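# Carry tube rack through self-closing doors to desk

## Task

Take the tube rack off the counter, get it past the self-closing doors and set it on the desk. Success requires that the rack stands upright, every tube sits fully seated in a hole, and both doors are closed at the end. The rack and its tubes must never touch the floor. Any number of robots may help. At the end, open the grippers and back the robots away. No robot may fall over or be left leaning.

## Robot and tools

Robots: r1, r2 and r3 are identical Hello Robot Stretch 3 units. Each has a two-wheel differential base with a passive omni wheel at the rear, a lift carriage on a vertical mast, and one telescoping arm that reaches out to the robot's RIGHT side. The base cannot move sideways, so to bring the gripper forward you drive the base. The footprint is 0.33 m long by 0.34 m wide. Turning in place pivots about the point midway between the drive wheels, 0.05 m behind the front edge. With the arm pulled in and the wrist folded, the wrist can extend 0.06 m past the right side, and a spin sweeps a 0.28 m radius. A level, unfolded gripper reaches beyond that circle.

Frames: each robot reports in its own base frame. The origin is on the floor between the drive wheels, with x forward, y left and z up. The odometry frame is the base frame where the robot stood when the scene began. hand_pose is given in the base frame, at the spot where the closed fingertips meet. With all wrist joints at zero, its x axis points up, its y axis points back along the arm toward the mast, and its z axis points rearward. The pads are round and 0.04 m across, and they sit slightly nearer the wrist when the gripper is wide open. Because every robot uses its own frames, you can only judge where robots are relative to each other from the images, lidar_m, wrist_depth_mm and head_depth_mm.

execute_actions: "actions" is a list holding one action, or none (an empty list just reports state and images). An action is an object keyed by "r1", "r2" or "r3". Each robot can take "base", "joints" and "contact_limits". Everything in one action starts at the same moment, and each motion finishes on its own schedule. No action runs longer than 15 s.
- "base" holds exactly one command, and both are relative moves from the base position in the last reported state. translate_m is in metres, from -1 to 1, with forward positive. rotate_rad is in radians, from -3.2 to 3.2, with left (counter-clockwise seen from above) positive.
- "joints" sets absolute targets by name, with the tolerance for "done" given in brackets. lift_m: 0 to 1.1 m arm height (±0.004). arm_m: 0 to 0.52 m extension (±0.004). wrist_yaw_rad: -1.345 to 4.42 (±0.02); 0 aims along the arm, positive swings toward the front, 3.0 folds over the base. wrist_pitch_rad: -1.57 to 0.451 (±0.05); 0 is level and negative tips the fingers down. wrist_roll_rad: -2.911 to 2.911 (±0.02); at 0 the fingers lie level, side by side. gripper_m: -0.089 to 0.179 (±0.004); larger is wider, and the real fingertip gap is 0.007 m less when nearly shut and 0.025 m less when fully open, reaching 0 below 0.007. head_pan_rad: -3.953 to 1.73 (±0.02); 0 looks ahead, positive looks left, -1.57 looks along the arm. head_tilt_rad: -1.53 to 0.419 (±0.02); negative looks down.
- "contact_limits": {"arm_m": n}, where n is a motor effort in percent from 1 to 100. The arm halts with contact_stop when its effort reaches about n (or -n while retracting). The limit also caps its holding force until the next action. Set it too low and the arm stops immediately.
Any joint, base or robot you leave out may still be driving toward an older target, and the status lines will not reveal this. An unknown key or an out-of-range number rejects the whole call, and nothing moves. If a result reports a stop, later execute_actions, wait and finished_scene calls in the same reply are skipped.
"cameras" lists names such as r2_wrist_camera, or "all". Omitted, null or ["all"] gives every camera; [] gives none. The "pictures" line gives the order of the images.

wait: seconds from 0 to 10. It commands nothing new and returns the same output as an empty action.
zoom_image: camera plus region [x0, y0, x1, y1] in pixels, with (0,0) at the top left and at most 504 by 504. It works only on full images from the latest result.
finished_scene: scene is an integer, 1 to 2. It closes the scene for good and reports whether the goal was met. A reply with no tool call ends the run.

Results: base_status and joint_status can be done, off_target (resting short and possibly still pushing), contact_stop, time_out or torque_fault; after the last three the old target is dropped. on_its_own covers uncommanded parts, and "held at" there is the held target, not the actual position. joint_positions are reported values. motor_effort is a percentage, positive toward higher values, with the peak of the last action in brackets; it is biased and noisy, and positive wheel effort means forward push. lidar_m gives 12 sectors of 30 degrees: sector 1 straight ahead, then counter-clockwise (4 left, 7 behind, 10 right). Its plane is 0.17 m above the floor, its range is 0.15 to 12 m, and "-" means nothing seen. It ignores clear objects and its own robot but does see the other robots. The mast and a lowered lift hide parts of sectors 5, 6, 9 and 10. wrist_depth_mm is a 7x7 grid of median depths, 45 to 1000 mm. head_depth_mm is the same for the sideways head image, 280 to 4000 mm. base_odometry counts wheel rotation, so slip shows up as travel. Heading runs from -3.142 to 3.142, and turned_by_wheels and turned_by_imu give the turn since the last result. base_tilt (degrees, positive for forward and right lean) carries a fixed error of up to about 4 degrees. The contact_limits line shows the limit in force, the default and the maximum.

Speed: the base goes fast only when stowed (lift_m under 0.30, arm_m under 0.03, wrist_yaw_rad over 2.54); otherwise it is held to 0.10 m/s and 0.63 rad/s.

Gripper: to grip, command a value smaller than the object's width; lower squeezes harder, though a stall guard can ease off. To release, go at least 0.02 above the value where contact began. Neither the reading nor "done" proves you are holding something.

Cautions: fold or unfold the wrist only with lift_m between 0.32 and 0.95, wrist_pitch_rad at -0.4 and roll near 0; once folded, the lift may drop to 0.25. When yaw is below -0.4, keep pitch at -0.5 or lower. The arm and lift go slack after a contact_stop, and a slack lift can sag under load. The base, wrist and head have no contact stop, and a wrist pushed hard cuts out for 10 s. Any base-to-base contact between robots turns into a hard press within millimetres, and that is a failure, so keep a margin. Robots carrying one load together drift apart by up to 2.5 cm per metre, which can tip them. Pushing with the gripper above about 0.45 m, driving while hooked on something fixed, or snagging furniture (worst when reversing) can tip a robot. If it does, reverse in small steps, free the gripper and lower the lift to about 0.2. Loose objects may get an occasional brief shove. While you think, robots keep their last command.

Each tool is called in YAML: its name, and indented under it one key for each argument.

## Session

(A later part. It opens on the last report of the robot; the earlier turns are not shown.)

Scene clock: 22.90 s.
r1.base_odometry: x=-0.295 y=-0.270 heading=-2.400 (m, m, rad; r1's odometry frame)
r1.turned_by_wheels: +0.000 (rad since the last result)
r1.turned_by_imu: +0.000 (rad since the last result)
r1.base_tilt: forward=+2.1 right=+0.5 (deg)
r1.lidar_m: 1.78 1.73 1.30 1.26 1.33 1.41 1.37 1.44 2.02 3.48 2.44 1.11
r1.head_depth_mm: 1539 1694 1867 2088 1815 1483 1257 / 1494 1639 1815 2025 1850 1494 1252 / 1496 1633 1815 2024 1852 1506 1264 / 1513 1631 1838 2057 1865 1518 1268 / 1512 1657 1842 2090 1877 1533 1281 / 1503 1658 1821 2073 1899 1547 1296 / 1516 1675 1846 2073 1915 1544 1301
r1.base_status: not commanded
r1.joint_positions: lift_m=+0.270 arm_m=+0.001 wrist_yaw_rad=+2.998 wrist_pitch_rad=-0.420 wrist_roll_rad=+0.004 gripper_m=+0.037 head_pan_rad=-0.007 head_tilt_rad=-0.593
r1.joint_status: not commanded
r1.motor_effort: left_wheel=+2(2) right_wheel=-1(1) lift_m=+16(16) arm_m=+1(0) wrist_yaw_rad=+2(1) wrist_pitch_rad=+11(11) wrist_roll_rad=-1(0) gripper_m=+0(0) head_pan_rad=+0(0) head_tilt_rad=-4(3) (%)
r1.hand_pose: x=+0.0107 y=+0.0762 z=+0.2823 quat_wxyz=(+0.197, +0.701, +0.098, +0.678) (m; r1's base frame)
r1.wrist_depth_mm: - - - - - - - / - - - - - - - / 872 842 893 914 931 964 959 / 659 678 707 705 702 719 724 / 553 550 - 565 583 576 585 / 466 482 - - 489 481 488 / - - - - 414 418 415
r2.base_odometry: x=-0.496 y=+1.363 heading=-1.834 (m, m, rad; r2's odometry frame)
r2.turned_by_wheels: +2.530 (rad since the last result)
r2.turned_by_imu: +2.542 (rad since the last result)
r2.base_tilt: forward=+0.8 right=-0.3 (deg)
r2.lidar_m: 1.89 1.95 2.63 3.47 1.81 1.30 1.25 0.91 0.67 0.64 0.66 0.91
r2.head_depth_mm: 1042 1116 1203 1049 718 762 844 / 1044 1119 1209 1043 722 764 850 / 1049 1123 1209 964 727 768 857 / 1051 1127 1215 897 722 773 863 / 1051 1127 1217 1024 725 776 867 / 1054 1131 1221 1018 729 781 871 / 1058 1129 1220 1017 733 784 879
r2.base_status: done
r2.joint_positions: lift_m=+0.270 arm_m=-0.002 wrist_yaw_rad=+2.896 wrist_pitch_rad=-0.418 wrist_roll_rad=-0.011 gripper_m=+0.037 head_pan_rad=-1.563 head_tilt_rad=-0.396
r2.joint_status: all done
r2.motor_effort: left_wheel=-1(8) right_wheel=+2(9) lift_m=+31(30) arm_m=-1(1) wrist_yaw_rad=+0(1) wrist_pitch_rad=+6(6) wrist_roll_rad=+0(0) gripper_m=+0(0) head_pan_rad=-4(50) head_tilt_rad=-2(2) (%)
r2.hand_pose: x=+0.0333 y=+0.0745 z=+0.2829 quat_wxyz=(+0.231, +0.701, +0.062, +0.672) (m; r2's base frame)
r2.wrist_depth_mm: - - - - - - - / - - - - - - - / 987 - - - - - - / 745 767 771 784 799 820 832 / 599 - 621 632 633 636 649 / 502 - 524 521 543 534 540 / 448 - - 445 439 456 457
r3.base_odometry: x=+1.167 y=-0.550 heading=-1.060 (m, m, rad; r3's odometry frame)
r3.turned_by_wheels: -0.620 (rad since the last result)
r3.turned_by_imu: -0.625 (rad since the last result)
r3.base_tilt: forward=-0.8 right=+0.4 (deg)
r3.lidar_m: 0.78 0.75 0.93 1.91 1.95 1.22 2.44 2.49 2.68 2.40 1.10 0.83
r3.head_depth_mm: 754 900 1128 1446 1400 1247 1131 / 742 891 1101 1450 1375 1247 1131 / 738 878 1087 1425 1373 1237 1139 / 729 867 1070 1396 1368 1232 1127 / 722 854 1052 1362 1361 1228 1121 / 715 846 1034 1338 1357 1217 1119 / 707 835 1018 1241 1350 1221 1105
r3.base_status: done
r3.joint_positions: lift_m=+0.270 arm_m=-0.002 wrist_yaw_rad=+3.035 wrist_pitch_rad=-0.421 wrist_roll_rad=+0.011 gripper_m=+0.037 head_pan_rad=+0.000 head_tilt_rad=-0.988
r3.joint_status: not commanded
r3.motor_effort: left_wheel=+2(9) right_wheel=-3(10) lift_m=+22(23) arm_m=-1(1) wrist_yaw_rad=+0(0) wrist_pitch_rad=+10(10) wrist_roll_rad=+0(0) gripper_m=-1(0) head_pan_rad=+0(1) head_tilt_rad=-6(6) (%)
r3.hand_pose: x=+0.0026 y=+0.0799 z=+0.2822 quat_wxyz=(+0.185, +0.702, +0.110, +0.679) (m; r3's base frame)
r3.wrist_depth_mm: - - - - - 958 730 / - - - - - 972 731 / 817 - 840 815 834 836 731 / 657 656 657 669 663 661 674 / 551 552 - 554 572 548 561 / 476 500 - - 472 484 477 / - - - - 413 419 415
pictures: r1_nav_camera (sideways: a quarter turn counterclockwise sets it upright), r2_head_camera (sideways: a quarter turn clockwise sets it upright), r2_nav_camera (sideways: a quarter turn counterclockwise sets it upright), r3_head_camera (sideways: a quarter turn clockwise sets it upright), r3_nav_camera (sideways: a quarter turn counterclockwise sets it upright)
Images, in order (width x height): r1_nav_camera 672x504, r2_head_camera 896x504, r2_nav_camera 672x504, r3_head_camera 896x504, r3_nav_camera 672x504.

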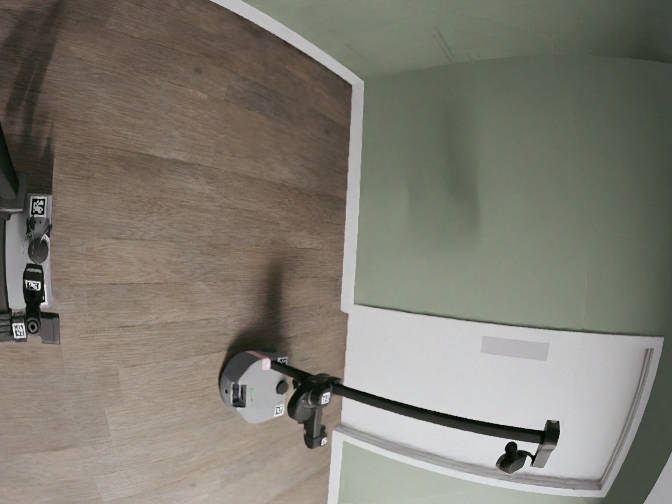

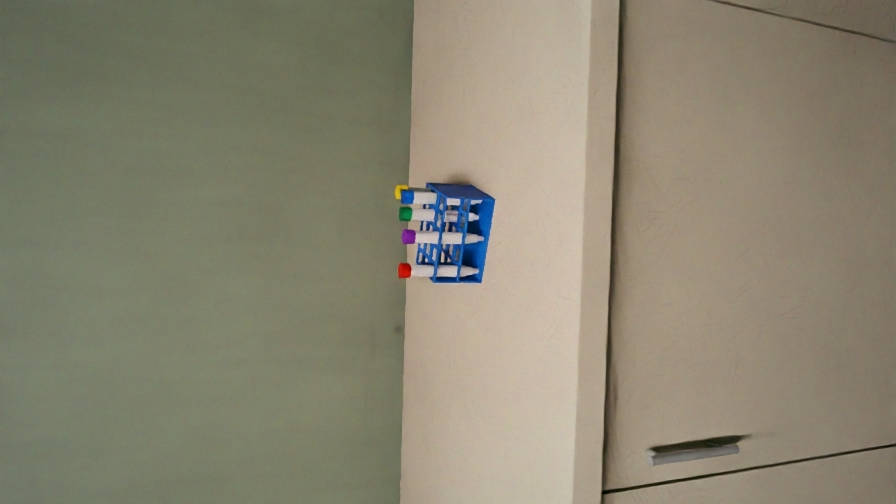

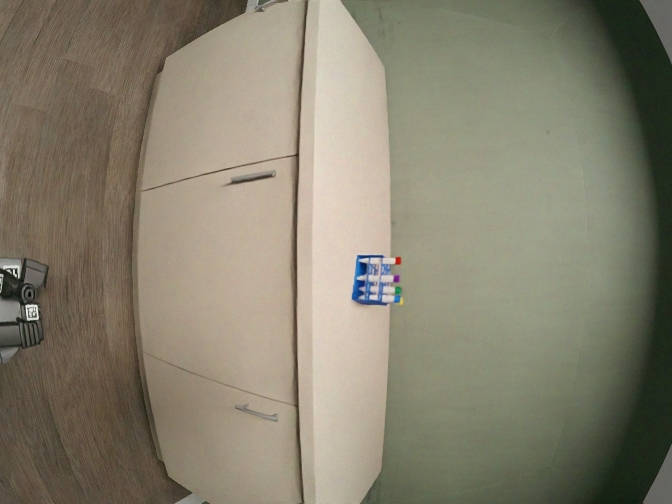

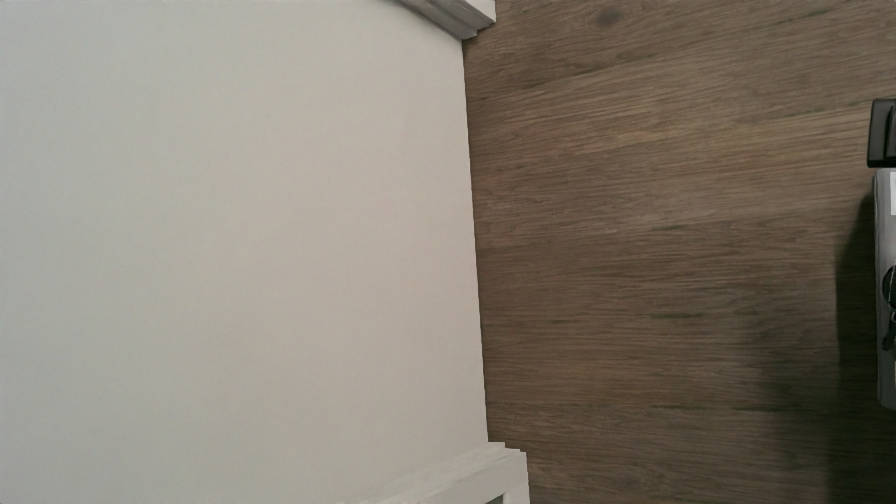

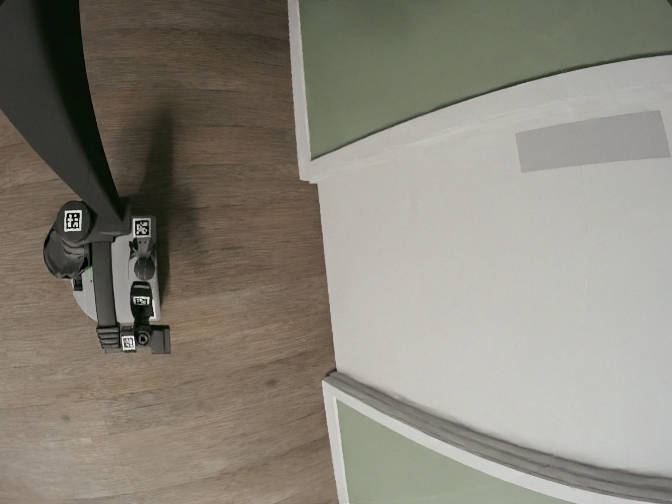

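execute_actions:
  actions:
    - {"r3":{"base":{"rotate_rad":0.07},"joints":{"head_tilt_rad":-1.3}},"r2":{"base":{"rotate_rad":-0.7}},"r1":{"base":{"rotate_rad":-0.6}}}
  cameras: []

execute_actions:
  actions:
    - {"r3":{"base":{"translate_m":0.95}},"r2":{"base":{"translate_m":0.3}}}
  cameras: ["r3_nav_camera"]

execute_actions:
  actions:
    - {"r3":{"base":{"translate_m":0.3}},"r2":{"base":{"rotate_rad":0.4},"joints":{"lift_m":0.93,"head_tilt_rad":-0.6}},"r1":{"base":{"translate_m":0.6}}}
  cameras: ["r3_nav_camera","r1_nav_camera"]

Scene clock: 25.80 s.
r1.base_odometry: x=-0.295 y=-0.270 heading=-3.000 (m, m, rad; r1's odometry frame)
r1.turned_by_wheels: -0.600 (rad since the last result)
r1.turned_by_imu: -0.600 (rad since the last result)
r1.base_tilt: forward=+2.2 right=+0.5 (deg)
r1.lidar_m: 1.11 1.78 1.82 1.33 1.27 1.30 1.44 1.37 1.40 1.86 3.03 2.65
r1.head_depth_mm: 2169 2398 2676 2321 1822 1482 1254 / 2015 2239 2453 2385 1833 1502 1264 / 1882 2084 2276 2393 1578 1450 1272 / 1867 2032 2214 2320 1442 1452 1276 / 978 1846 2010 2225 1886 1536 1278 / 1658 1784 1940 2152 1893 1542 1294 / 1581 1682 1822 1956 1927 1550 1293
r1.base_status: done
r1.joint_positions: lift_m=+0.270 arm_m=+0.001 wrist_yaw_rad=+2.998 wrist_pitch_rad=-0.420 wrist_roll_rad=+0.004 gripper_m=+0.037 head_pan_rad=-0.007 head_tilt_rad=-0.593
r1.joint_status: not commanded
r1.motor_effort: left_wheel=+2(9) right_wheel=-1(6) lift_m=+16(16) arm_m=+0(0) wrist_yaw_rad=+2(2) wrist_pitch_rad=+11(11) wrist_roll_rad=+0(0) gripper_m=+0(0) head_pan_rad=+1(0) head_tilt_rad=-4(3) (%)
r1.hand_pose: x=+0.0107 y=+0.0762 z=+0.2823 quat_wxyz=(+0.197, +0.701, +0.098, +0.678) (m; r1's base frame)
r1.wrist_depth_mm: 892 - - - - - - / 950 - - - - - - / 868 856 903 920 922 959 994 / 675 683 690 699 704 708 725 / 547 549 - 566 582 580 590 / 465 487 - - 488 485 479 / - - - - 411 419 418
r2.base_odometry: x=-0.496 y=+1.363 heading=-2.534 (m, m, rad; r2's odometry frame)
r2.turned_by_wheels: -0.700 (rad since the last result)
r2.turned_by_imu: -0.704 (rad since the last result)
r2.base_tilt: forward=+0.8 right=-0.2 (deg)
r2.lidar_m: 0.78 1.89 1.90 2.28 3.47 2.25 1.40 1.25 1.25 0.71 0.64 0.64
r2.head_depth_mm: 1217 1277 1349 1427 1500 1556 1362 / 1344 1415 1508 1108 1152 1541 1364 / 1446 1545 1660 1036 1016 1139 1285 / 1351 1462 1565 1029 909 1003 1129 / 1251 1338 1444 1026 818 898 991 / 1167 1237 1324 1018 754 816 889 / 1093 1155 1231 1014 714 741 803
r2.base_status: done
r2.joint_positions: lift_m=+0.270 arm_m=-0.002 wrist_yaw_rad=+2.896 wrist_pitch_rad=-0.418 wrist_roll_rad=-0.011 gripper_m=+0.037 head_pan_rad=-1.563 head_tilt_rad=-0.396
r2.joint_status: not commanded
r2.motor_effort: left_wheel=+3(9) right_wheel=-2(7) lift_m=+31(30) arm_m=-1(1) wrist_yaw_rad=+1(0) wrist_pitch_rad=+6(6) wrist_roll_rad=+0(0) gripper_m=-1(0) head_pan_rad=-4(5) head_tilt_rad=-2(3) (%)
r2.hand_pose: x=+0.0333 y=+0.0745 z=+0.2829 quat_wxyz=(+0.231, +0.701, +0.062, +0.672) (m; r2's base frame)
r2.wrist_depth_mm: - - - - - - - / - - - - - - - / - - - - - - - / 733 767 777 783 785 809 833 / 604 - 625 623 636 656 656 / 509 - 530 519 540 527 548 / 449 - - 444 435 456 462
r3.base_odometry: x=+1.167 y=-0.550 heading=-0.990 (m, m, rad; r3's odometry frame)
r3.turned_by_wheels: +0.070 (rad since the last result)
r3.turned_by_imu: +0.070 (rad since the last result)
r3.base_tilt: forward=-0.6 right=+0.3 (deg)
r3.lidar_m: 0.78 0.76 0.99 1.91 1.98 1.22 2.45 2.52 2.69 2.40 1.02 0.81
r3.head_depth_mm: 917 1183 1419 1361 1288 1216 1166 / 913 1185 1418 1349 1278 1213 1155 / 915 1181 1411 1342 1277 - 1137 / 911 1177 1415 1339 1270 - 1127 / 910 1174 1399 1326 1266 - - / 909 1168 1394 1320 1252 1203 - / 906 1083 1364 1309 1245 1194 1114
r3.base_status: done
r3.joint_positions: lift_m=+0.270 arm_m=-0.002 wrist_yaw_rad=+3.035 wrist_pitch_rad=-0.421 wrist_roll_rad=+0.011 gripper_m=+0.037 head_pan_rad=+0.000 head_tilt_rad=-1.284
r3.joint_status: all done
r3.motor_effort: left_wheel=-3(8) right_wheel=+2(6) lift_m=+23(23) arm_m=-1(1) wrist_yaw_rad=+0(0) wrist_pitch_rad=+10(10) wrist_roll_rad=+0(0) gripper_m=+0(0) head_pan_rad=+1(0) head_tilt_rad=-8(29) (%)
r3.hand_pose: x=+0.0026 y=+0.0799 z=+0.2822 quat_wxyz=(+0.185, +0.702, +0.110, +0.679) (m; r3's base frame)
r3.wrist_depth_mm: - - - - - - 754 / - - - - - 987 774 / 813 - 819 830 844 839 754 / 658 657 654 667 665 671 665 / 549 546 - 548 575 566 555 / 485 499 - - 476 476 478 / - - - - 419 415 419
pictures: none
No camera images: the call's "cameras" was empty. Leave "cameras" out to get every camera's image.

Scene clock: 30.40 s.
r1.base_odometry: x=-0.295 y=-0.270 heading=-3.000 (m, m, rad; r1's odometry frame)
r1.turned_by_wheels: +0.000 (rad since the last result)
r1.turned_by_imu: +0.000 (rad since the last result)
r1.base_tilt: forward=+2.1 right=+0.5 (deg)
r1.lidar_m: 2.04 1.78 1.82 1.33 1.27 1.30 1.44 1.37 1.41 1.87 3.04 2.64
r1.head_depth_mm: 2175 2383 2682 2337 1828 1486 1258 / 2025 2238 2473 2358 1857 1498 1259 / 1900 2074 2298 2382 1834 1505 1280 / 1869 2055 2250 2406 1868 1519 1270 / 1818 1976 2174 2232 1890 1522 1295 / 1774 1914 2041 2163 1932 1539 1293 / 1695 1840 1971 1973 1922 1546 1300
r1.base_status: not commanded
r1.joint_positions: lift_m=+0.270 arm_m=+0.001 wrist_yaw_rad=+2.998 wrist_pitch_rad=-0.420 wrist_roll_rad=+0.004 gripper_m=+0.037 head_pan_rad=-0.007 head_tilt_rad=-0.593
r1.joint_status: not commanded
r1.motor_effort: left_wheel=+2(2) right_wheel=-1(1) lift_m=+16(16) arm_m=+1(0) wrist_yaw_rad=+2(2) wrist_pitch_rad=+10(11) wrist_roll_rad=-1(1) gripper_m=+0(1) head_pan_rad=+0(0) head_tilt_rad=-3(4) (%)
r1.hand_pose: x=+0.0107 y=+0.0762 z=+0.2823 quat_wxyz=(+0.197, +0.701, +0.098, +0.678) (m; r1's base frame)
r1.wrist_depth_mm: 917 - - - - - - / 947 - - - - - - / 856 868 908 910 938 959 961 / 657 663 700 689 701 710 727 / 549 549 - 566 586 573 585 / 461 483 - - 489 489 487 / - - - - 413 420 419
r2.base_odometry: x=-0.742 y=+1.191 heading=-2.533 (m, m, rad; r2's odometry frame)
r2.turned_by_wheels: +0.000 (rad since the last result)
r2.turned_by_imu: -0.001 (rad since the last result)
r2.base_tilt: forward=+1.0 right=-0.3 (deg)
r2.lidar_m: 0.55 1.67 1.67 2.01 3.67 2.66 1.65 1.47 0.79 0.50 0.45 0.45
r2.head_depth_mm: 1420 1501 1590 1050 910 1061 1287 / 1348 1478 1618 1040 787 897 1047 / 1237 1344 1460 1037 726 776 884 / 1133 1222 1324 1030 688 684 767 / 1052 1125 1208 1025 685 601 675 / 980 1042 1110 1022 684 551 605 / 917 970 1031 1012 679 511 548
r2.base_status: done
r2.joint_positions: lift_m=+0.270 arm_m=-0.002 wrist_yaw_rad=+2.896 wrist_pitch_rad=-0.418 wrist_roll_rad=-0.011 gripper_m=+0.037 head_pan_rad=-1.563 head_tilt_rad=-0.396
r2.joint_status: not commanded
r2.motor_effort: left_wheel=+3(10) right_wheel=-3(7) lift_m=+31(30) arm_m=-1(1) wrist_yaw_rad=+1(1) wrist_pitch_rad=+6(6) wrist_roll_rad=+0(0) gripper_m=+0(0) head_pan_rad=-4(4) head_tilt_rad=-2(2) (%)
r2.hand_pose: x=+0.0333 y=+0.0745 z=+0.2829 quat_wxyz=(+0.231, +0.701, +0.062, +0.672) (m; r2's base frame)
r2.wrist_depth_mm: - - - - - - - / - - - - - - - / 972 - - - - - - / 735 769 777 789 790 805 827 / 610 - 613 624 637 646 647 / 502 - 534 515 541 532 538 / 446 - - 446 433 458 455
r3.base_odometry: x=+1.688 y=-1.344 heading=-0.990 (m, m, rad; r3's odometry frame)
r3.turned_by_wheels: +0.000 (rad since the last result)
r3.turned_by_imu: -0.251 (rad since the last result)
r3.base_tilt: forward=-0.7 right=+0.4 (deg)
r3.lidar_m: - - 0.15 0.20 0.32 0.37 2.03 3.34 3.18 0.21 0.15 -
r3.head_depth_mm: - - - - 691 1215 1162 / - - - - 646 1217 1154 / - - - - 465 - 1143 / - - - - 447 - 1131 / - - - - 429 - - / - - - - 531 1204 - / - - - - 514 1191 1112
r3.base_status: translate_m off_target (by the wheels' count: +0.9498 of +0.9500)
r3.joint_positions: lift_m=+0.270 arm_m=-0.002 wrist_yaw_rad=+3.053 wrist_pitch_rad=-0.418 wrist_roll_rad=+0.013 gripper_m=+0.037 head_pan_rad=-0.001 head_tilt_rad=-1.290
r3.joint_status: not commanded
r3.on_its_own: right_wheel is at rest, and its effort (+31) is outside its rest range (-18 to +18); wrist_yaw_rad is at rest, and its effort (-14) is outside its rest range (-12 to +12)
r3.motor_effort: left_wheel=+16(79) right_wheel=+31(61) lift_m=+28(31) arm_m=-1(3) wrist_yaw_rad=-14(22) wrist_pitch_rad=+9(10) wrist_roll_rad=+0(0) gripper_m=+0(0) head_pan_rad=+0(0) head_tilt_rad=-4(9) (%)
r3.hand_pose: x=-0.0014 y=+0.0807 z=+0.2826 quat_wxyz=(+0.178, +0.702, +0.115, +0.680) (m; r3's base frame)
r3.wrist_depth_mm: 265 - 869 936 160 98 70 / 282 - 969 - 165 99 71 / 305 329 821 785 170 101 72 / 338 356 664 619 176 103 73 / 514 398 - 540 164 106 74 / 471 430 - - 154 108 75 / - - - - 198 104 76
pictures: r3_nav_camera (sideways: a quarter turn counterclockwise sets it upright)
Images, in order (width x height): r3_nav_camera 672x504.

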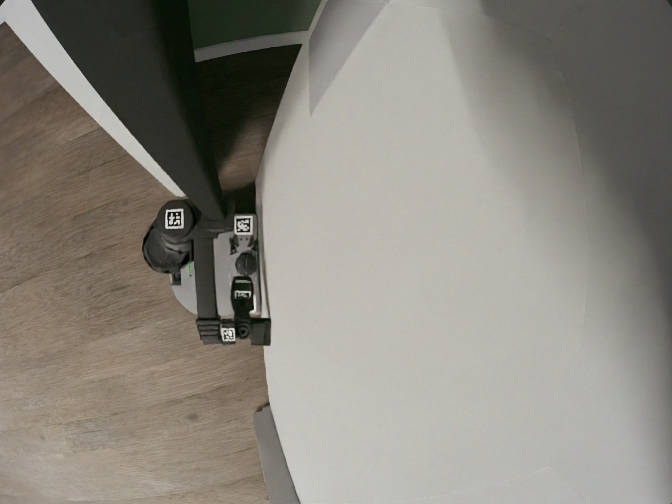

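Scene clock: 37.23 s.
r1.base_odometry: x=-0.889 y=-0.355 heading=-3.000 (m, m, rad; r1's odometry frame)
r1.turned_by_wheels: +0.000 (rad since the last result)
r1.turned_by_imu: +0.001 (rad since the last result)
r1.base_tilt: forward=+2.1 right=+0.5 (deg)
r1.lidar_m: 1.58 1.26 1.30 1.67 1.59 1.63 1.97 1.88 1.93 2.57 2.78 1.88
r1.head_depth_mm: 1523 1699 1886 2113 1823 1487 1253 / 1424 1563 1742 1965 1840 1495 1265 / 1349 1490 1666 1836 1861 1508 1266 / 1393 1528 1676 1868 1862 1515 1285 / 1390 1525 1691 1891 1865 1524 1284 / 1413 1557 1705 1831 1779 1534 1291 / 1428 1568 1705 1843 1796 1550 1298
r1.base_status: done
r1.joint_positions: lift_m=+0.270 arm_m=+0.001 wrist_yaw_rad=+2.999 wrist_pitch_rad=-0.420 wrist_roll_rad=+0.004 gripper_m=+0.037 head_pan_rad=-0.007 head_tilt_rad=-0.593
r1.joint_status: not commanded
r1.motor_effort: left_wheel=+2(11) right_wheel=-2(4) lift_m=+16(16) arm_m=+0(1) wrist_yaw_rad=+2(2) wrist_pitch_rad=+11(11) wrist_roll_rad=+0(0) gripper_m=+0(0) head_pan_rad=+0(1) head_tilt_rad=-3(4) (%)
r1.hand_pose: x=+0.0107 y=+0.0763 z=+0.2824 quat_wxyz=(+0.197, +0.701, +0.098, +0.678) (m; r1's base frame)
r1.wrist_depth_mm: - - - - - - 911 / - - - - - - 976 / 842 837 911 912 938 951 922 / 681 676 693 702 710 723 717 / 549 559 - 562 584 583 587 / 464 483 - - 488 484 492 / - - - - 411 417 417
r2.base_odometry: x=-0.742 y=+1.191 heading=-2.134 (m, m, rad; r2's odometry frame)
r2.turned_by_wheels: +0.400 (rad since the last result)
r2.turned_by_imu: +0.401 (rad since the last result)
r2.base_tilt: forward=+0.9 right=-0.3 (deg)
r2.lidar_m: 1.67 1.67 1.87 3.03 3.29 1.77 1.48 0.97 0.53 0.45 0.45 0.51
r2.head_depth_mm: 988 1103 1007 696 658 - - / 955 1067 1005 694 633 711 - / 927 1036 944 693 588 680 - / 904 1002 999 690 568 - - / 881 971 1001 691 566 618 - / 854 945 998 690 546 619 764 / 832 916 971 689 526 601 720
r2.base_status: done
r2.joint_positions: lift_m=+0.930 arm_m=-0.002 wrist_yaw_rad=+2.896 wrist_pitch_rad=-0.418 wrist_roll_rad=-0.011 gripper_m=+0.037 head_pan_rad=-1.563 head_tilt_rad=-0.593
r2.joint_status: all done
r2.motor_effort: left_wheel=-2(4) right_wheel=+2(7) lift_m=+48(55) arm_m=-1(1) wrist_yaw_rad=-1(1) wrist_pitch_rad=+6(5) wrist_roll_rad=+0(0) gripper_m=-1(1) head_pan_rad=-4(4) head_tilt_rad=-4(21) (%)
r2.hand_pose: x=+0.0333 y=+0.0745 z=+0.9423 quat_wxyz=(+0.230, +0.701, +0.062, +0.672) (m; r2's base frame)
r2.wrist_depth_mm: - - - - - - - / - - - - - - - / - - - - - - - / - - - - - - - / - - - - - - - / - - - - - - - / - - - - - - -
r3.base_odometry: x=+1.853 y=-1.595 heading=-0.991 (m, m, rad; r3's odometry frame)
r3.turned_by_wheels: +0.000 (rad since the last result)
r3.turned_by_imu: -0.409 (rad since the last result)
r3.base_tilt: forward=-0.9 right=+0.4 (deg)
r3.lidar_m: - - 0.15 0.20 1.01 0.49 0.51 1.67 3.56 0.21 0.15 -
r3.head_depth_mm: - - - - 691 1217 1162 / - - - - 646 1213 1157 / - - - - 464 - 1147 / - - - - 445 - 1125 / - - - - 428 - - / - - - - 531 1212 - / - - - - 511 1196 1114
r3.base_status: translate_m off_target (by the wheels' count: +0.2999 of +0.3000)
r3.joint_positions: lift_m=+0.270 arm_m=-0.002 wrist_yaw_rad=+3.052 wrist_pitch_rad=-0.418 wrist_roll_rad=+0.013 gripper_m=+0.037 head_pan_rad=-0.001 head_tilt_rad=-1.290
r3.joint_status: not commanded
r3.on_its_own: right_wheel is at rest, and its effort (+28) is outside its rest range (-18 to +18); wrist_yaw_rad is at rest, and its effort (-13) is outside its rest range (-12 to +12)
r3.motor_effort: left_wheel=+14(56) right_wheel=+28(53) lift_m=+27(28) arm_m=-1(1) wrist_yaw_rad=-13(18) wrist_pitch_rad=+9(9) wrist_roll_rad=+0(1) gripper_m=+0(0) head_pan_rad=+1(1) head_tilt_rad=-5(4) (%)
r3.hand_pose: x=-0.0011 y=+0.0807 z=+0.2827 quat_wxyz=(+0.179, +0.702, +0.115, +0.680) (m; r3's base frame)
r3.wrist_depth_mm: 798 - - - 159 97 70 / 832 - - 967 164 99 71 / 827 839 822 751 170 101 72 / 655 671 680 626 174 103 73 / 554 557 - 539 163 105 74 / 476 500 - - 153 107 75 / - - - - 196 104 76
pictures: r1_nav_camera (sideways: a quarter turn counterclockwise sets it upright), r3_nav_camera (sideways: a quarter turn counterclockwise sets it upright)
Images, in order (width x height): r1_nav_camera 672x504, r3_nav_camera 672x504.

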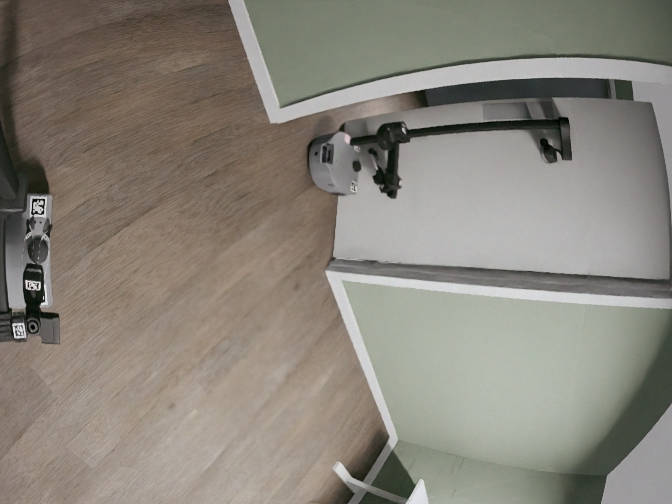

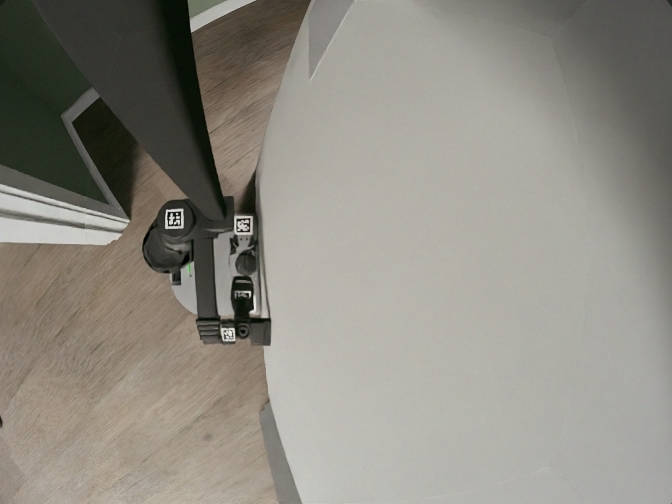

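execute_actions:
  actions:
    - {"r3":{"base":{"translate_m":0.6}},"r2":{"joints":{"lift_m":0.93,"wrist_yaw_rad":0,"gripper_m":0.179,"wrist_pitch_rad":-0.17}},"r1":{"base":{"translate_m":0.3}}}
  cameras: ["r3_nav_camera","r1_nav_camera","r2_wrist_camera","r2_head_camera"]

Scene clock: 41.53 s.
r1.base_odometry: x=-1.186 y=-0.398 heading=-2.999 (m, m, rad; r1's odometry frame)
r1.turned_by_wheels: +0.000 (rad since the last result)
r1.turned_by_imu: +0.000 (rad since the last result)
r1.base_tilt: forward=+2.1 right=+0.5 (deg)
r1.lidar_m: 1.28 1.01 1.04 1.39 1.76 1.79 2.25 2.13 2.19 2.71 2.57 1.51
r1.head_depth_mm: 1213 1341 1505 1715 1826 1480 1250 / 1128 1248 1393 1564 1720 1506 1256 / 1102 1206 1333 1483 1687 1518 1271 / 1176 1295 1447 1653 1808 1525 1276 / 1345 1517 1735 1898 1834 1530 1284 / 1564 1728 1916 2000 1868 1537 1289 / 2869 3098 3354 2509 1926 1546 1298
r1.base_status: done
r1.joint_positions: lift_m=+0.270 arm_m=+0.001 wrist_yaw_rad=+2.999 wrist_pitch_rad=-0.420 wrist_roll_rad=+0.004 gripper_m=+0.037 head_pan_rad=-0.007 head_tilt_rad=-0.594
r1.joint_status: not commanded
r1.motor_effort: left_wheel=+2(11) right_wheel=-1(4) lift_m=+16(16) arm_m=+0(0) wrist_yaw_rad=+2(2) wrist_pitch_rad=+11(11) wrist_roll_rad=+0(0) gripper_m=+0(0) head_pan_rad=-1(0) head_tilt_rad=-3(3) (%)
r1.hand_pose: x=+0.0107 y=+0.0763 z=+0.2824 quat_wxyz=(+0.197, +0.701, +0.098, +0.678) (m; r1's base frame)
r1.wrist_depth_mm: - - - - - 882 732 / - - - - - 916 828 / 871 849 911 903 927 883 917 / 662 682 692 688 705 721 731 / 544 549 - 565 590 583 590 / 469 482 - - 489 482 487 / - - - - 414 417 422
r2.base_odometry: x=-0.742 y=+1.191 heading=-2.134 (m, m, rad; r2's odometry frame)
r2.turned_by_wheels: +0.000 (rad since the last result)
r2.turned_by_imu: -0.001 (rad since the last result)
r2.base_tilt: forward=+0.8 right=-0.3 (deg)
r2.lidar_m: 1.67 1.67 1.87 3.03 3.29 1.77 1.47 0.97 0.53 0.45 0.45 0.51
r2.head_depth_mm: 987 1105 1009 696 665 - - / 955 1067 1005 693 590 - - / 933 1034 945 692 579 - - / 904 1003 998 692 567 695 842 / 880 973 997 690 566 659 803 / 855 943 992 688 545 621 764 / 832 918 973 688 526 600 719
r2.base_status: not commanded
r2.joint_positions: lift_m=+0.930 arm_m=-0.002 wrist_yaw_rad=+0.002 wrist_pitch_rad=-0.191 wrist_roll_rad=-0.011 gripper_m=+0.179 head_pan_rad=-1.563 head_tilt_rad=-0.593
r2.joint_status: all done
r2.motor_effort: left_wheel=-1(1) right_wheel=+2(2) lift_m=+49(50) arm_m=+0(1) wrist_yaw_rad=-3(3) wrist_pitch_rad=+7(5) wrist_roll_rad=+0(0) gripper_m=+0(84) head_pan_rad=-4(4) head_tilt_rad=-4(4) (%)
r2.hand_pose: x=-0.0210 y=-0.3901 z=+0.9961 quat_wxyz=(+0.708, +0.069, -0.700, -0.067) (m; r2's base frame)
r2.wrist_depth_mm: 659 695 753 819 889 980 - / 690 737 788 869 956 - - / 723 763 814 506 970 - - / 521 536 543 504 584 603 617 / 367 384 378 383 393 405 409 / 293 282 288 291 295 306 354 / - 229 242 257 302 356 -
r3.base_odometry: x=+2.181 y=-2.096 heading=-0.991 (m, m, rad; r3's odometry frame)
r3.turned_by_wheels: -0.001 (rad since the last result)
r3.turned_by_imu: -0.880 (rad since the last result)
r3.base_tilt: forward=-0.7 right=+0.2 (deg)
r3.lidar_m: - - 0.15 0.20 1.90 1.42 1.39 0.93 1.70 0.21 0.15 -
r3.head_depth_mm: - - - - 720 1217 1164 / - - - - 670 1217 1158 / - - - - 480 - 1145 / - - - - 459 - 1130 / - - - - 442 - - / - - - - 545 1207 - / - - - - 526 1192 1107
r3.base_status: translate_m off_target (by the wheels' count: +0.5999 of +0.6000)
r3.joint_positions: lift_m=+0.270 arm_m=-0.002 wrist_yaw_rad=+3.043 wrist_pitch_rad=-0.418 wrist_roll_rad=+0.013 gripper_m=+0.037 head_pan_rad=-0.002 head_tilt_rad=-1.291
r3.joint_status: not commanded
r3.on_its_own: right_wheel is at rest, and its effort (+35) is outside its rest range (-18 to +18)
r3.motor_effort: left_wheel=+3(73) right_wheel=+35(88) lift_m=+26(30) arm_m=-1(1) wrist_yaw_rad=-7(19) wrist_pitch_rad=+8(9) wrist_roll_rad=+0(0) gripper_m=+0(0) head_pan_rad=+1(2) head_tilt_rad=-5(5) (%)
r3.hand_pose: x=+0.0008 y=+0.0805 z=+0.2827 quat_wxyz=(+0.182, +0.702, +0.112, +0.679) (m; r3's base frame)
r3.wrist_depth_mm: - - - 406 153 95 69 / - - - 444 159 97 70 / 819 808 846 487 163 99 71 / 661 667 666 550 170 101 72 / 549 557 - 545 159 103 73 / 471 497 - - 149 105 74 / - - - - 192 102 75
pictures: r1_nav_camera (sideways: a quarter turn counterclockwise sets it upright), r2_head_camera (sideways: a quarter turn clockwise sets it upright), r2_wrist_camera, r3_nav_camera (sideways: a quarter turn counterclockwise sets it upright)
Images, in order (width x height): r1_nav_camera 672x504, r2_head_camera 896x504, r2_wrist_camera 644x364, r3_nav_camera 672x504.

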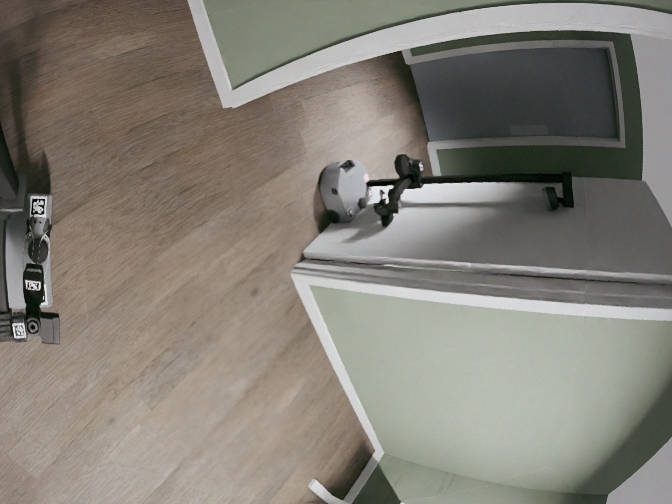

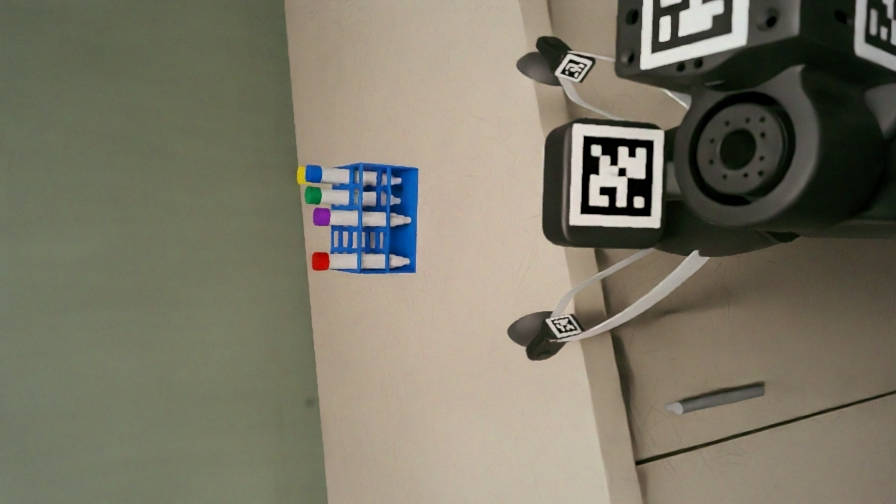

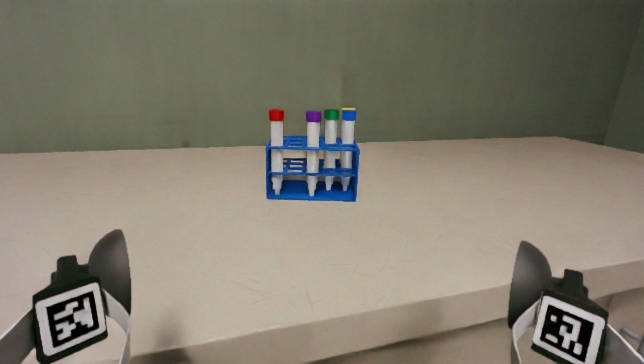

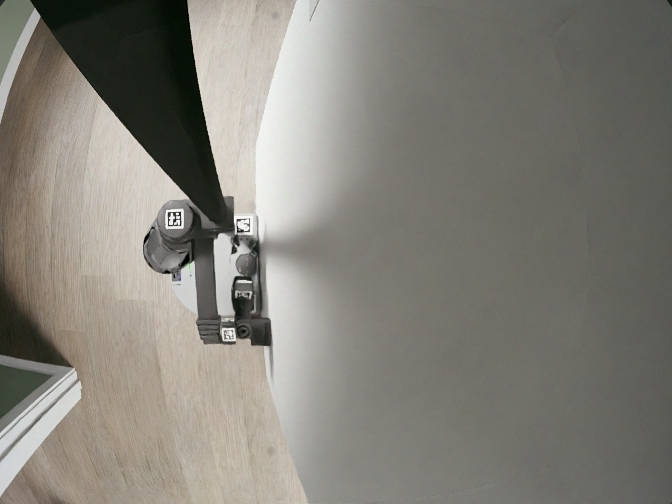

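execute_actions:
  actions:
    - {"r2":{"base":{"translate_m":0.007},"joints":{"lift_m":0.868,"arm_m":0.3}},"r1":{"base":{"translate_m":0.15},"joints":{"head_tilt_rad":-0.9}}}
  cameras: ["r2_wrist_camera"]

execute_actions:
  actions:
    - {"r2":{"joints":{"arm_m":0.355}},"r1":{"base":{"rotate_rad":0.63}}}
  cameras: ["r1_head_camera","r1_nav_camera","r2_wrist_camera"]

Scene clock: 45.80 s.
r1.base_odometry: x=-1.334 y=-0.419 heading=-2.999 (m, m, rad; r1's odometry frame)
r1.turned_by_wheels: +0.000 (rad since the last result)
r1.turned_by_imu: +0.000 (rad since the last result)
r1.base_tilt: forward=+2.1 right=+0.5 (deg)
r1.lidar_m: 1.13 0.95 0.90 1.21 1.83 1.88 2.37 2.26 2.32 2.68 2.48 1.31
r1.head_depth_mm: 1131 1354 1650 1652 1421 1253 1116 / 1058 1239 1483 1653 1428 1265 1122 / 1040 1191 1412 1600 1433 1266 1126 / 1117 1298 1548 1674 1452 1276 1136 / 1285 1520 1766 1686 1453 1280 1139 / 1526 1664 1799 1706 1476 1285 1148 / 2819 2343 2057 1728 1483 1295 1148
r1.base_status: done
r1.joint_positions: lift_m=+0.270 arm_m=+0.001 wrist_yaw_rad=+2.999 wrist_pitch_rad=-0.420 wrist_roll_rad=+0.004 gripper_m=+0.037 head_pan_rad=-0.007 head_tilt_rad=-0.889
r1.joint_status: all done
r1.motor_effort: left_wheel=+2(9) right_wheel=-1(4) lift_m=+16(16) arm_m=+0(0) wrist_yaw_rad=+2(2) wrist_pitch_rad=+10(10) wrist_roll_rad=+0(0) gripper_m=+1(1) head_pan_rad=+0(0) head_tilt_rad=-5(27) (%)
r1.hand_pose: x=+0.0107 y=+0.0763 z=+0.2824 quat_wxyz=(+0.197, +0.701, +0.098, +0.678) (m; r1's base frame)
r1.wrist_depth_mm: - - - - 955 772 - / - - - - - 816 - / 864 862 889 935 950 846 967 / 667 675 693 703 704 721 739 / 552 542 - 561 582 588 585 / 464 486 - - 487 489 496 / - - - - 411 419 419
r2.base_odometry: x=-0.746 y=+1.185 heading=-2.134 (m, m, rad; r2's odometry frame)
r2.turned_by_wheels: +0.000 (rad since the last result)
r2.turned_by_imu: -0.001 (rad since the last result)
r2.base_tilt: forward=+0.9 right=-0.3 (deg)
r2.lidar_m: 1.66 1.66 1.86 3.02 3.31 1.78 1.49 0.96 0.53 0.45 0.44 0.50
r2.head_depth_mm: 986 1101 1008 761 - 808 1125 / 956 1067 1042 - 637 766 974 / 927 1031 1003 - 609 723 906 / 901 999 998 663 567 687 849 / 877 965 995 690 566 654 800 / 853 941 997 690 545 618 755 / 829 914 968 689 526 595 715
r2.base_status: done
r2.joint_positions: lift_m=+0.868 arm_m=+0.300 wrist_yaw_rad=+0.001 wrist_pitch_rad=-0.190 wrist_roll_rad=-0.011 gripper_m=+0.179 head_pan_rad=-1.563 head_tilt_rad=-0.593
r2.joint_status: all done
r2.motor_effort: left_wheel=-1(2) right_wheel=+2(6) lift_m=+30(47) arm_m=+6(6) wrist_yaw_rad=+0(2) wrist_pitch_rad=+6(6) wrist_roll_rad=+0(0) gripper_m=+0(0) head_pan_rad=-4(4) head_tilt_rad=-4(4) (%)
r2.hand_pose: x=-0.0213 y=-0.6917 z=+0.9349 quat_wxyz=(+0.708, +0.068, -0.700, -0.067) (m; r2's base frame)
r2.wrist_depth_mm: 430 464 501 533 585 643 737 / 452 483 516 152 174 693 760 / 472 500 171 171 199 686 771 / 336 336 169 165 187 384 400 / 235 239 171 172 188 260 263 / - 183 174 182 185 193 207 / - 148 150 151 154 155 -
r3.base_odometry: x=+2.181 y=-2.096 heading=-0.991 (m, m, rad; r3's odometry frame)
r3.turned_by_wheels: +0.000 (rad since the last result)
r3.turned_by_imu: -0.001 (rad since the last result)
r3.base_tilt: forward=-0.8 right=+0.4 (deg)
r3.lidar_m: - - 0.15 0.20 1.91 1.43 1.39 0.92 1.55 0.21 0.15 -
r3.head_depth_mm: - - - - 723 1221 1164 / - - - - 672 1215 1156 / - - - - 480 - 1146 / - - - - 459 - 1132 / - - - - 441 - - / - - - - 546 1207 - / - - - - 527 1193 1115
r3.base_status: not commanded
r3.joint_positions: lift_m=+0.270 arm_m=-0.002 wrist_yaw_rad=+3.043 wrist_pitch_rad=-0.418 wrist_roll_rad=+0.013 gripper_m=+0.037 head_pan_rad=-0.002 head_tilt_rad=-1.291
r3.joint_status: not commanded
r3.on_its_own: right_wheel is at rest, and its effort (+35) is outside its rest range (-18 to +18)
r3.motor_effort: left_wheel=+3(3) right_wheel=+35(35) lift_m=+26(26) arm_m=-1(1) wrist_yaw_rad=-7(6) wrist_pitch_rad=+8(9) wrist_roll_rad=+0(0) gripper_m=+0(1) head_pan_rad=+1(1) head_tilt_rad=-5(5) (%)
r3.hand_pose: x=+0.0008 y=+0.0805 z=+0.2827 quat_wxyz=(+0.182, +0.702, +0.112, +0.679) (m; r3's base frame)
r3.wrist_depth_mm: - - - 409 154 95 69 / - - - 445 159 97 70 / 828 806 831 488 164 99 71 / 667 661 660 550 169 101 72 / 556 558 - 541 159 103 73 / 475 502 - - 150 105 74 / - - - - 191 102 75
pictures: r2_wrist_camera
Images, in order (width x height): r2_wrist_camera 644x364.

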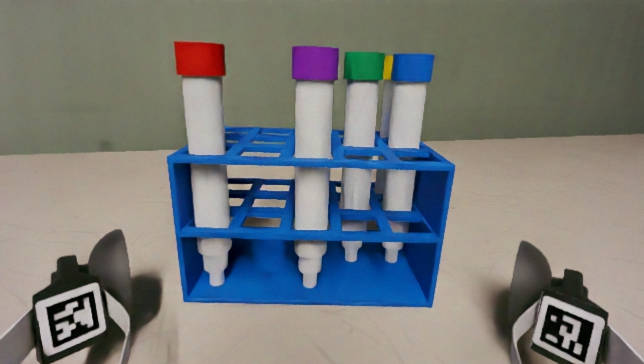

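Scene clock: 47.33 s.
r1.base_odometry: x=-1.334 y=-0.419 heading=-2.369 (m, m, rad; r1's odometry frame)
r1.turned_by_wheels: +0.630 (rad since the last result)
r1.turned_by_imu: +0.630 (rad since the last result)
r1.base_tilt: forward=+2.2 right=+0.5 (deg)
r1.lidar_m: 0.90 0.94 1.36 1.83 1.93 2.32 2.26 2.39 2.67 2.48 1.16 1.13
r1.head_depth_mm: 2844 2246 1728 1656 1410 1259 1123 / 2899 2429 1977 1667 1425 1252 1122 / 2947 2469 1982 1672 1431 1275 1124 / 2868 2500 2000 1697 1453 1274 1139 / 2875 2338 1129 1317 1458 1277 1142 / 791 895 1078 1305 1465 1281 1149 / 790 910 1081 1321 1483 1292 1147
r1.base_status: done
r1.joint_positions: lift_m=+0.270 arm_m=+0.001 wrist_yaw_rad=+2.999 wrist_pitch_rad=-0.420 wrist_roll_rad=+0.004 gripper_m=+0.037 head_pan_rad=-0.007 head_tilt_rad=-0.889
r1.joint_status: not commanded
r1.motor_effort: left_wheel=-2(9) right_wheel=+2(6) lift_m=+16(15) arm_m=+0(0) wrist_yaw_rad=+2(2) wrist_pitch_rad=+11(11) wrist_roll_rad=+0(1) gripper_m=+1(0) head_pan_rad=+1(0) head_tilt_rad=-6(6) (%)
r1.hand_pose: x=+0.0107 y=+0.0763 z=+0.2824 quat_wxyz=(+0.197, +0.701, +0.098, +0.678) (m; r1's base frame)
r1.wrist_depth_mm: - - - - - - 915 / - - - - - - 927 / 860 844 894 922 958 949 902 / 673 683 697 694 715 722 717 / 548 548 - 571 581 580 594 / 462 480 - - 488 483 493 / - - - - 412 417 422
r2.base_odometry: x=-0.746 y=+1.185 heading=-2.134 (m, m, rad; r2's odometry frame)
r2.turned_by_wheels: +0.000 (rad since the last result)
r2.turned_by_imu: +0.000 (rad since the last result)
r2.base_tilt: forward=+0.8 right=-0.4 (deg)
r2.lidar_m: 1.66 1.66 1.86 3.01 3.32 1.77 1.48 0.97 0.53 0.45 0.44 0.50
r2.head_depth_mm: 987 1102 1008 729 - 801 1123 / 956 1068 1076 - 636 766 971 / 928 1030 1071 - 589 724 906 / 902 1001 998 662 567 688 848 / 879 967 1000 691 565 653 797 / 854 940 996 689 545 617 752 / 832 914 966 688 526 596 713
r2.base_status: not commanded
r2.joint_positions: lift_m=+0.868 arm_m=+0.355 wrist_yaw_rad=+0.001 wrist_pitch_rad=-0.190 wrist_roll_rad=-0.011 gripper_m=+0.179 head_pan_rad=-1.563 head_tilt_rad=-0.593
r2.joint_status: all done
r2.motor_effort: left_wheel=-1(1) right_wheel=+2(2) lift_m=+30(30) arm_m=+6(4) wrist_yaw_rad=+0(1) wrist_pitch_rad=+7(6) wrist_roll_rad=+0(0) gripper_m=+0(0) head_pan_rad=-4(4) head_tilt_rad=-4(4) (%)
r2.hand_pose: x=-0.0213 y=-0.7467 z=+0.9349 quat_wxyz=(+0.708, +0.068, -0.700, -0.067) (m; r2's base frame)
r2.wrist_depth_mm: 390 408 448 473 531 585 648 / 404 101 466 98 122 620 684 / 422 107 485 104 128 639 709 / 335 109 126 107 131 383 395 / 234 115 168 141 142 122 264 / - 119 126 117 137 116 206 / - 133 146 142 144 130 -
r3.base_odometry: x=+2.181 y=-2.096 heading=-0.991 (m, m, rad; r3's odometry frame)
r3.turned_by_wheels: +0.000 (rad since the last result)
r3.turned_by_imu: +0.000 (rad since the last result)
r3.base_tilt: forward=-0.7 right=+0.3 (deg)
r3.lidar_m: - - 0.15 0.20 1.90 1.43 1.39 0.92 1.55 0.21 0.15 -
r3.head_depth_mm: - - - - 722 1219 1163 / - - - - 671 1215 1160 / - - - - 480 - 1145 / - - - - 459 - 1129 / - - - - 440 - - / - - - - 545 1201 - / - - - - 525 1194 1115
r3.base_status: not commanded
r3.joint_positions: lift_m=+0.270 arm_m=-0.002 wrist_yaw_rad=+3.043 wrist_pitch_rad=-0.418 wrist_roll_rad=+0.013 gripper_m=+0.037 head_pan_rad=-0.002 head_tilt_rad=-1.291
r3.joint_status: not commanded
r3.on_its_own: right_wheel is at rest, and its effort (+35) is outside its rest range (-18 to +18)
r3.motor_effort: left_wheel=+3(3) right_wheel=+35(35) lift_m=+27(26) arm_m=-1(1) wrist_yaw_rad=-6(6) wrist_pitch_rad=+8(8) wrist_roll_rad=+0(0) gripper_m=+0(0) head_pan_rad=+1(0) head_tilt_rad=-5(5) (%)
r3.hand_pose: x=+0.0008 y=+0.0805 z=+0.2827 quat_wxyz=(+0.182, +0.702, +0.112, +0.679) (m; r3's base frame)
r3.wrist_depth_mm: - - - 411 154 95 69 / - - - 446 159 97 70 / 829 801 842 490 164 99 71 / 662 663 665 551 169 101 72 / 550 553 - 556 159 103 73 / 473 506 - - 149 105 74 / - - - - 193 102 75
pictures: r1_head_camera (sideways: a quarter turn clockwise sets it upright), r1_nav_camera (sideways: a quarter turn counterclockwise sets it upright), r2_wrist_camera
Images, in order (width x height): r1_head_camera 896x504, r1_nav_camera 672x504, r2_wrist_camera 644x364.

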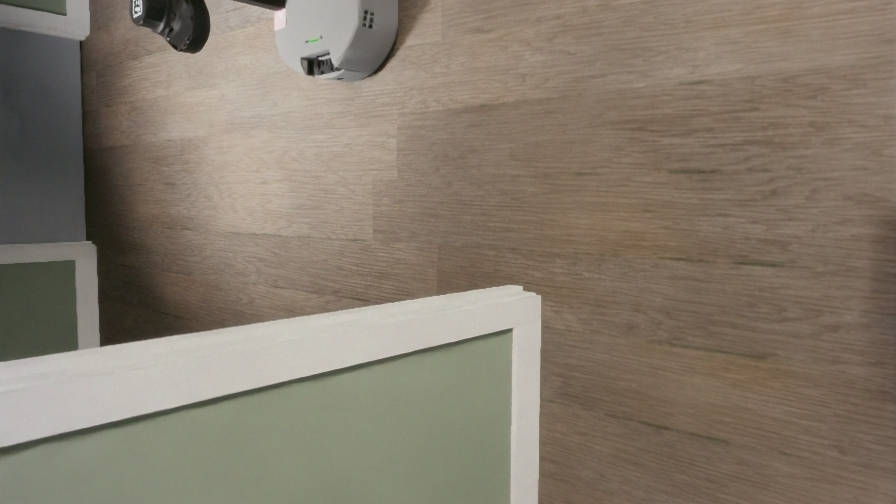

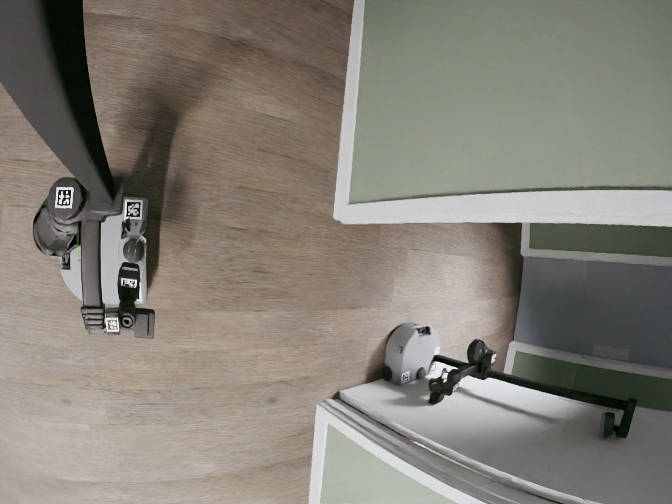

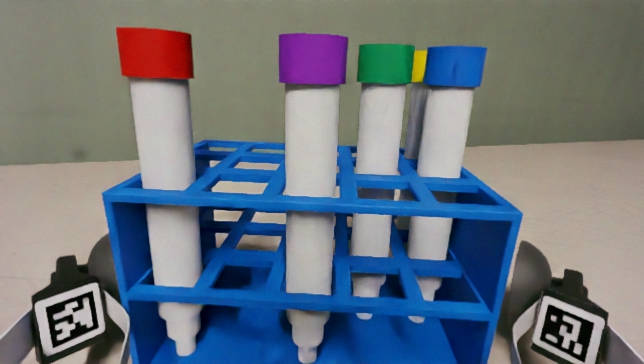

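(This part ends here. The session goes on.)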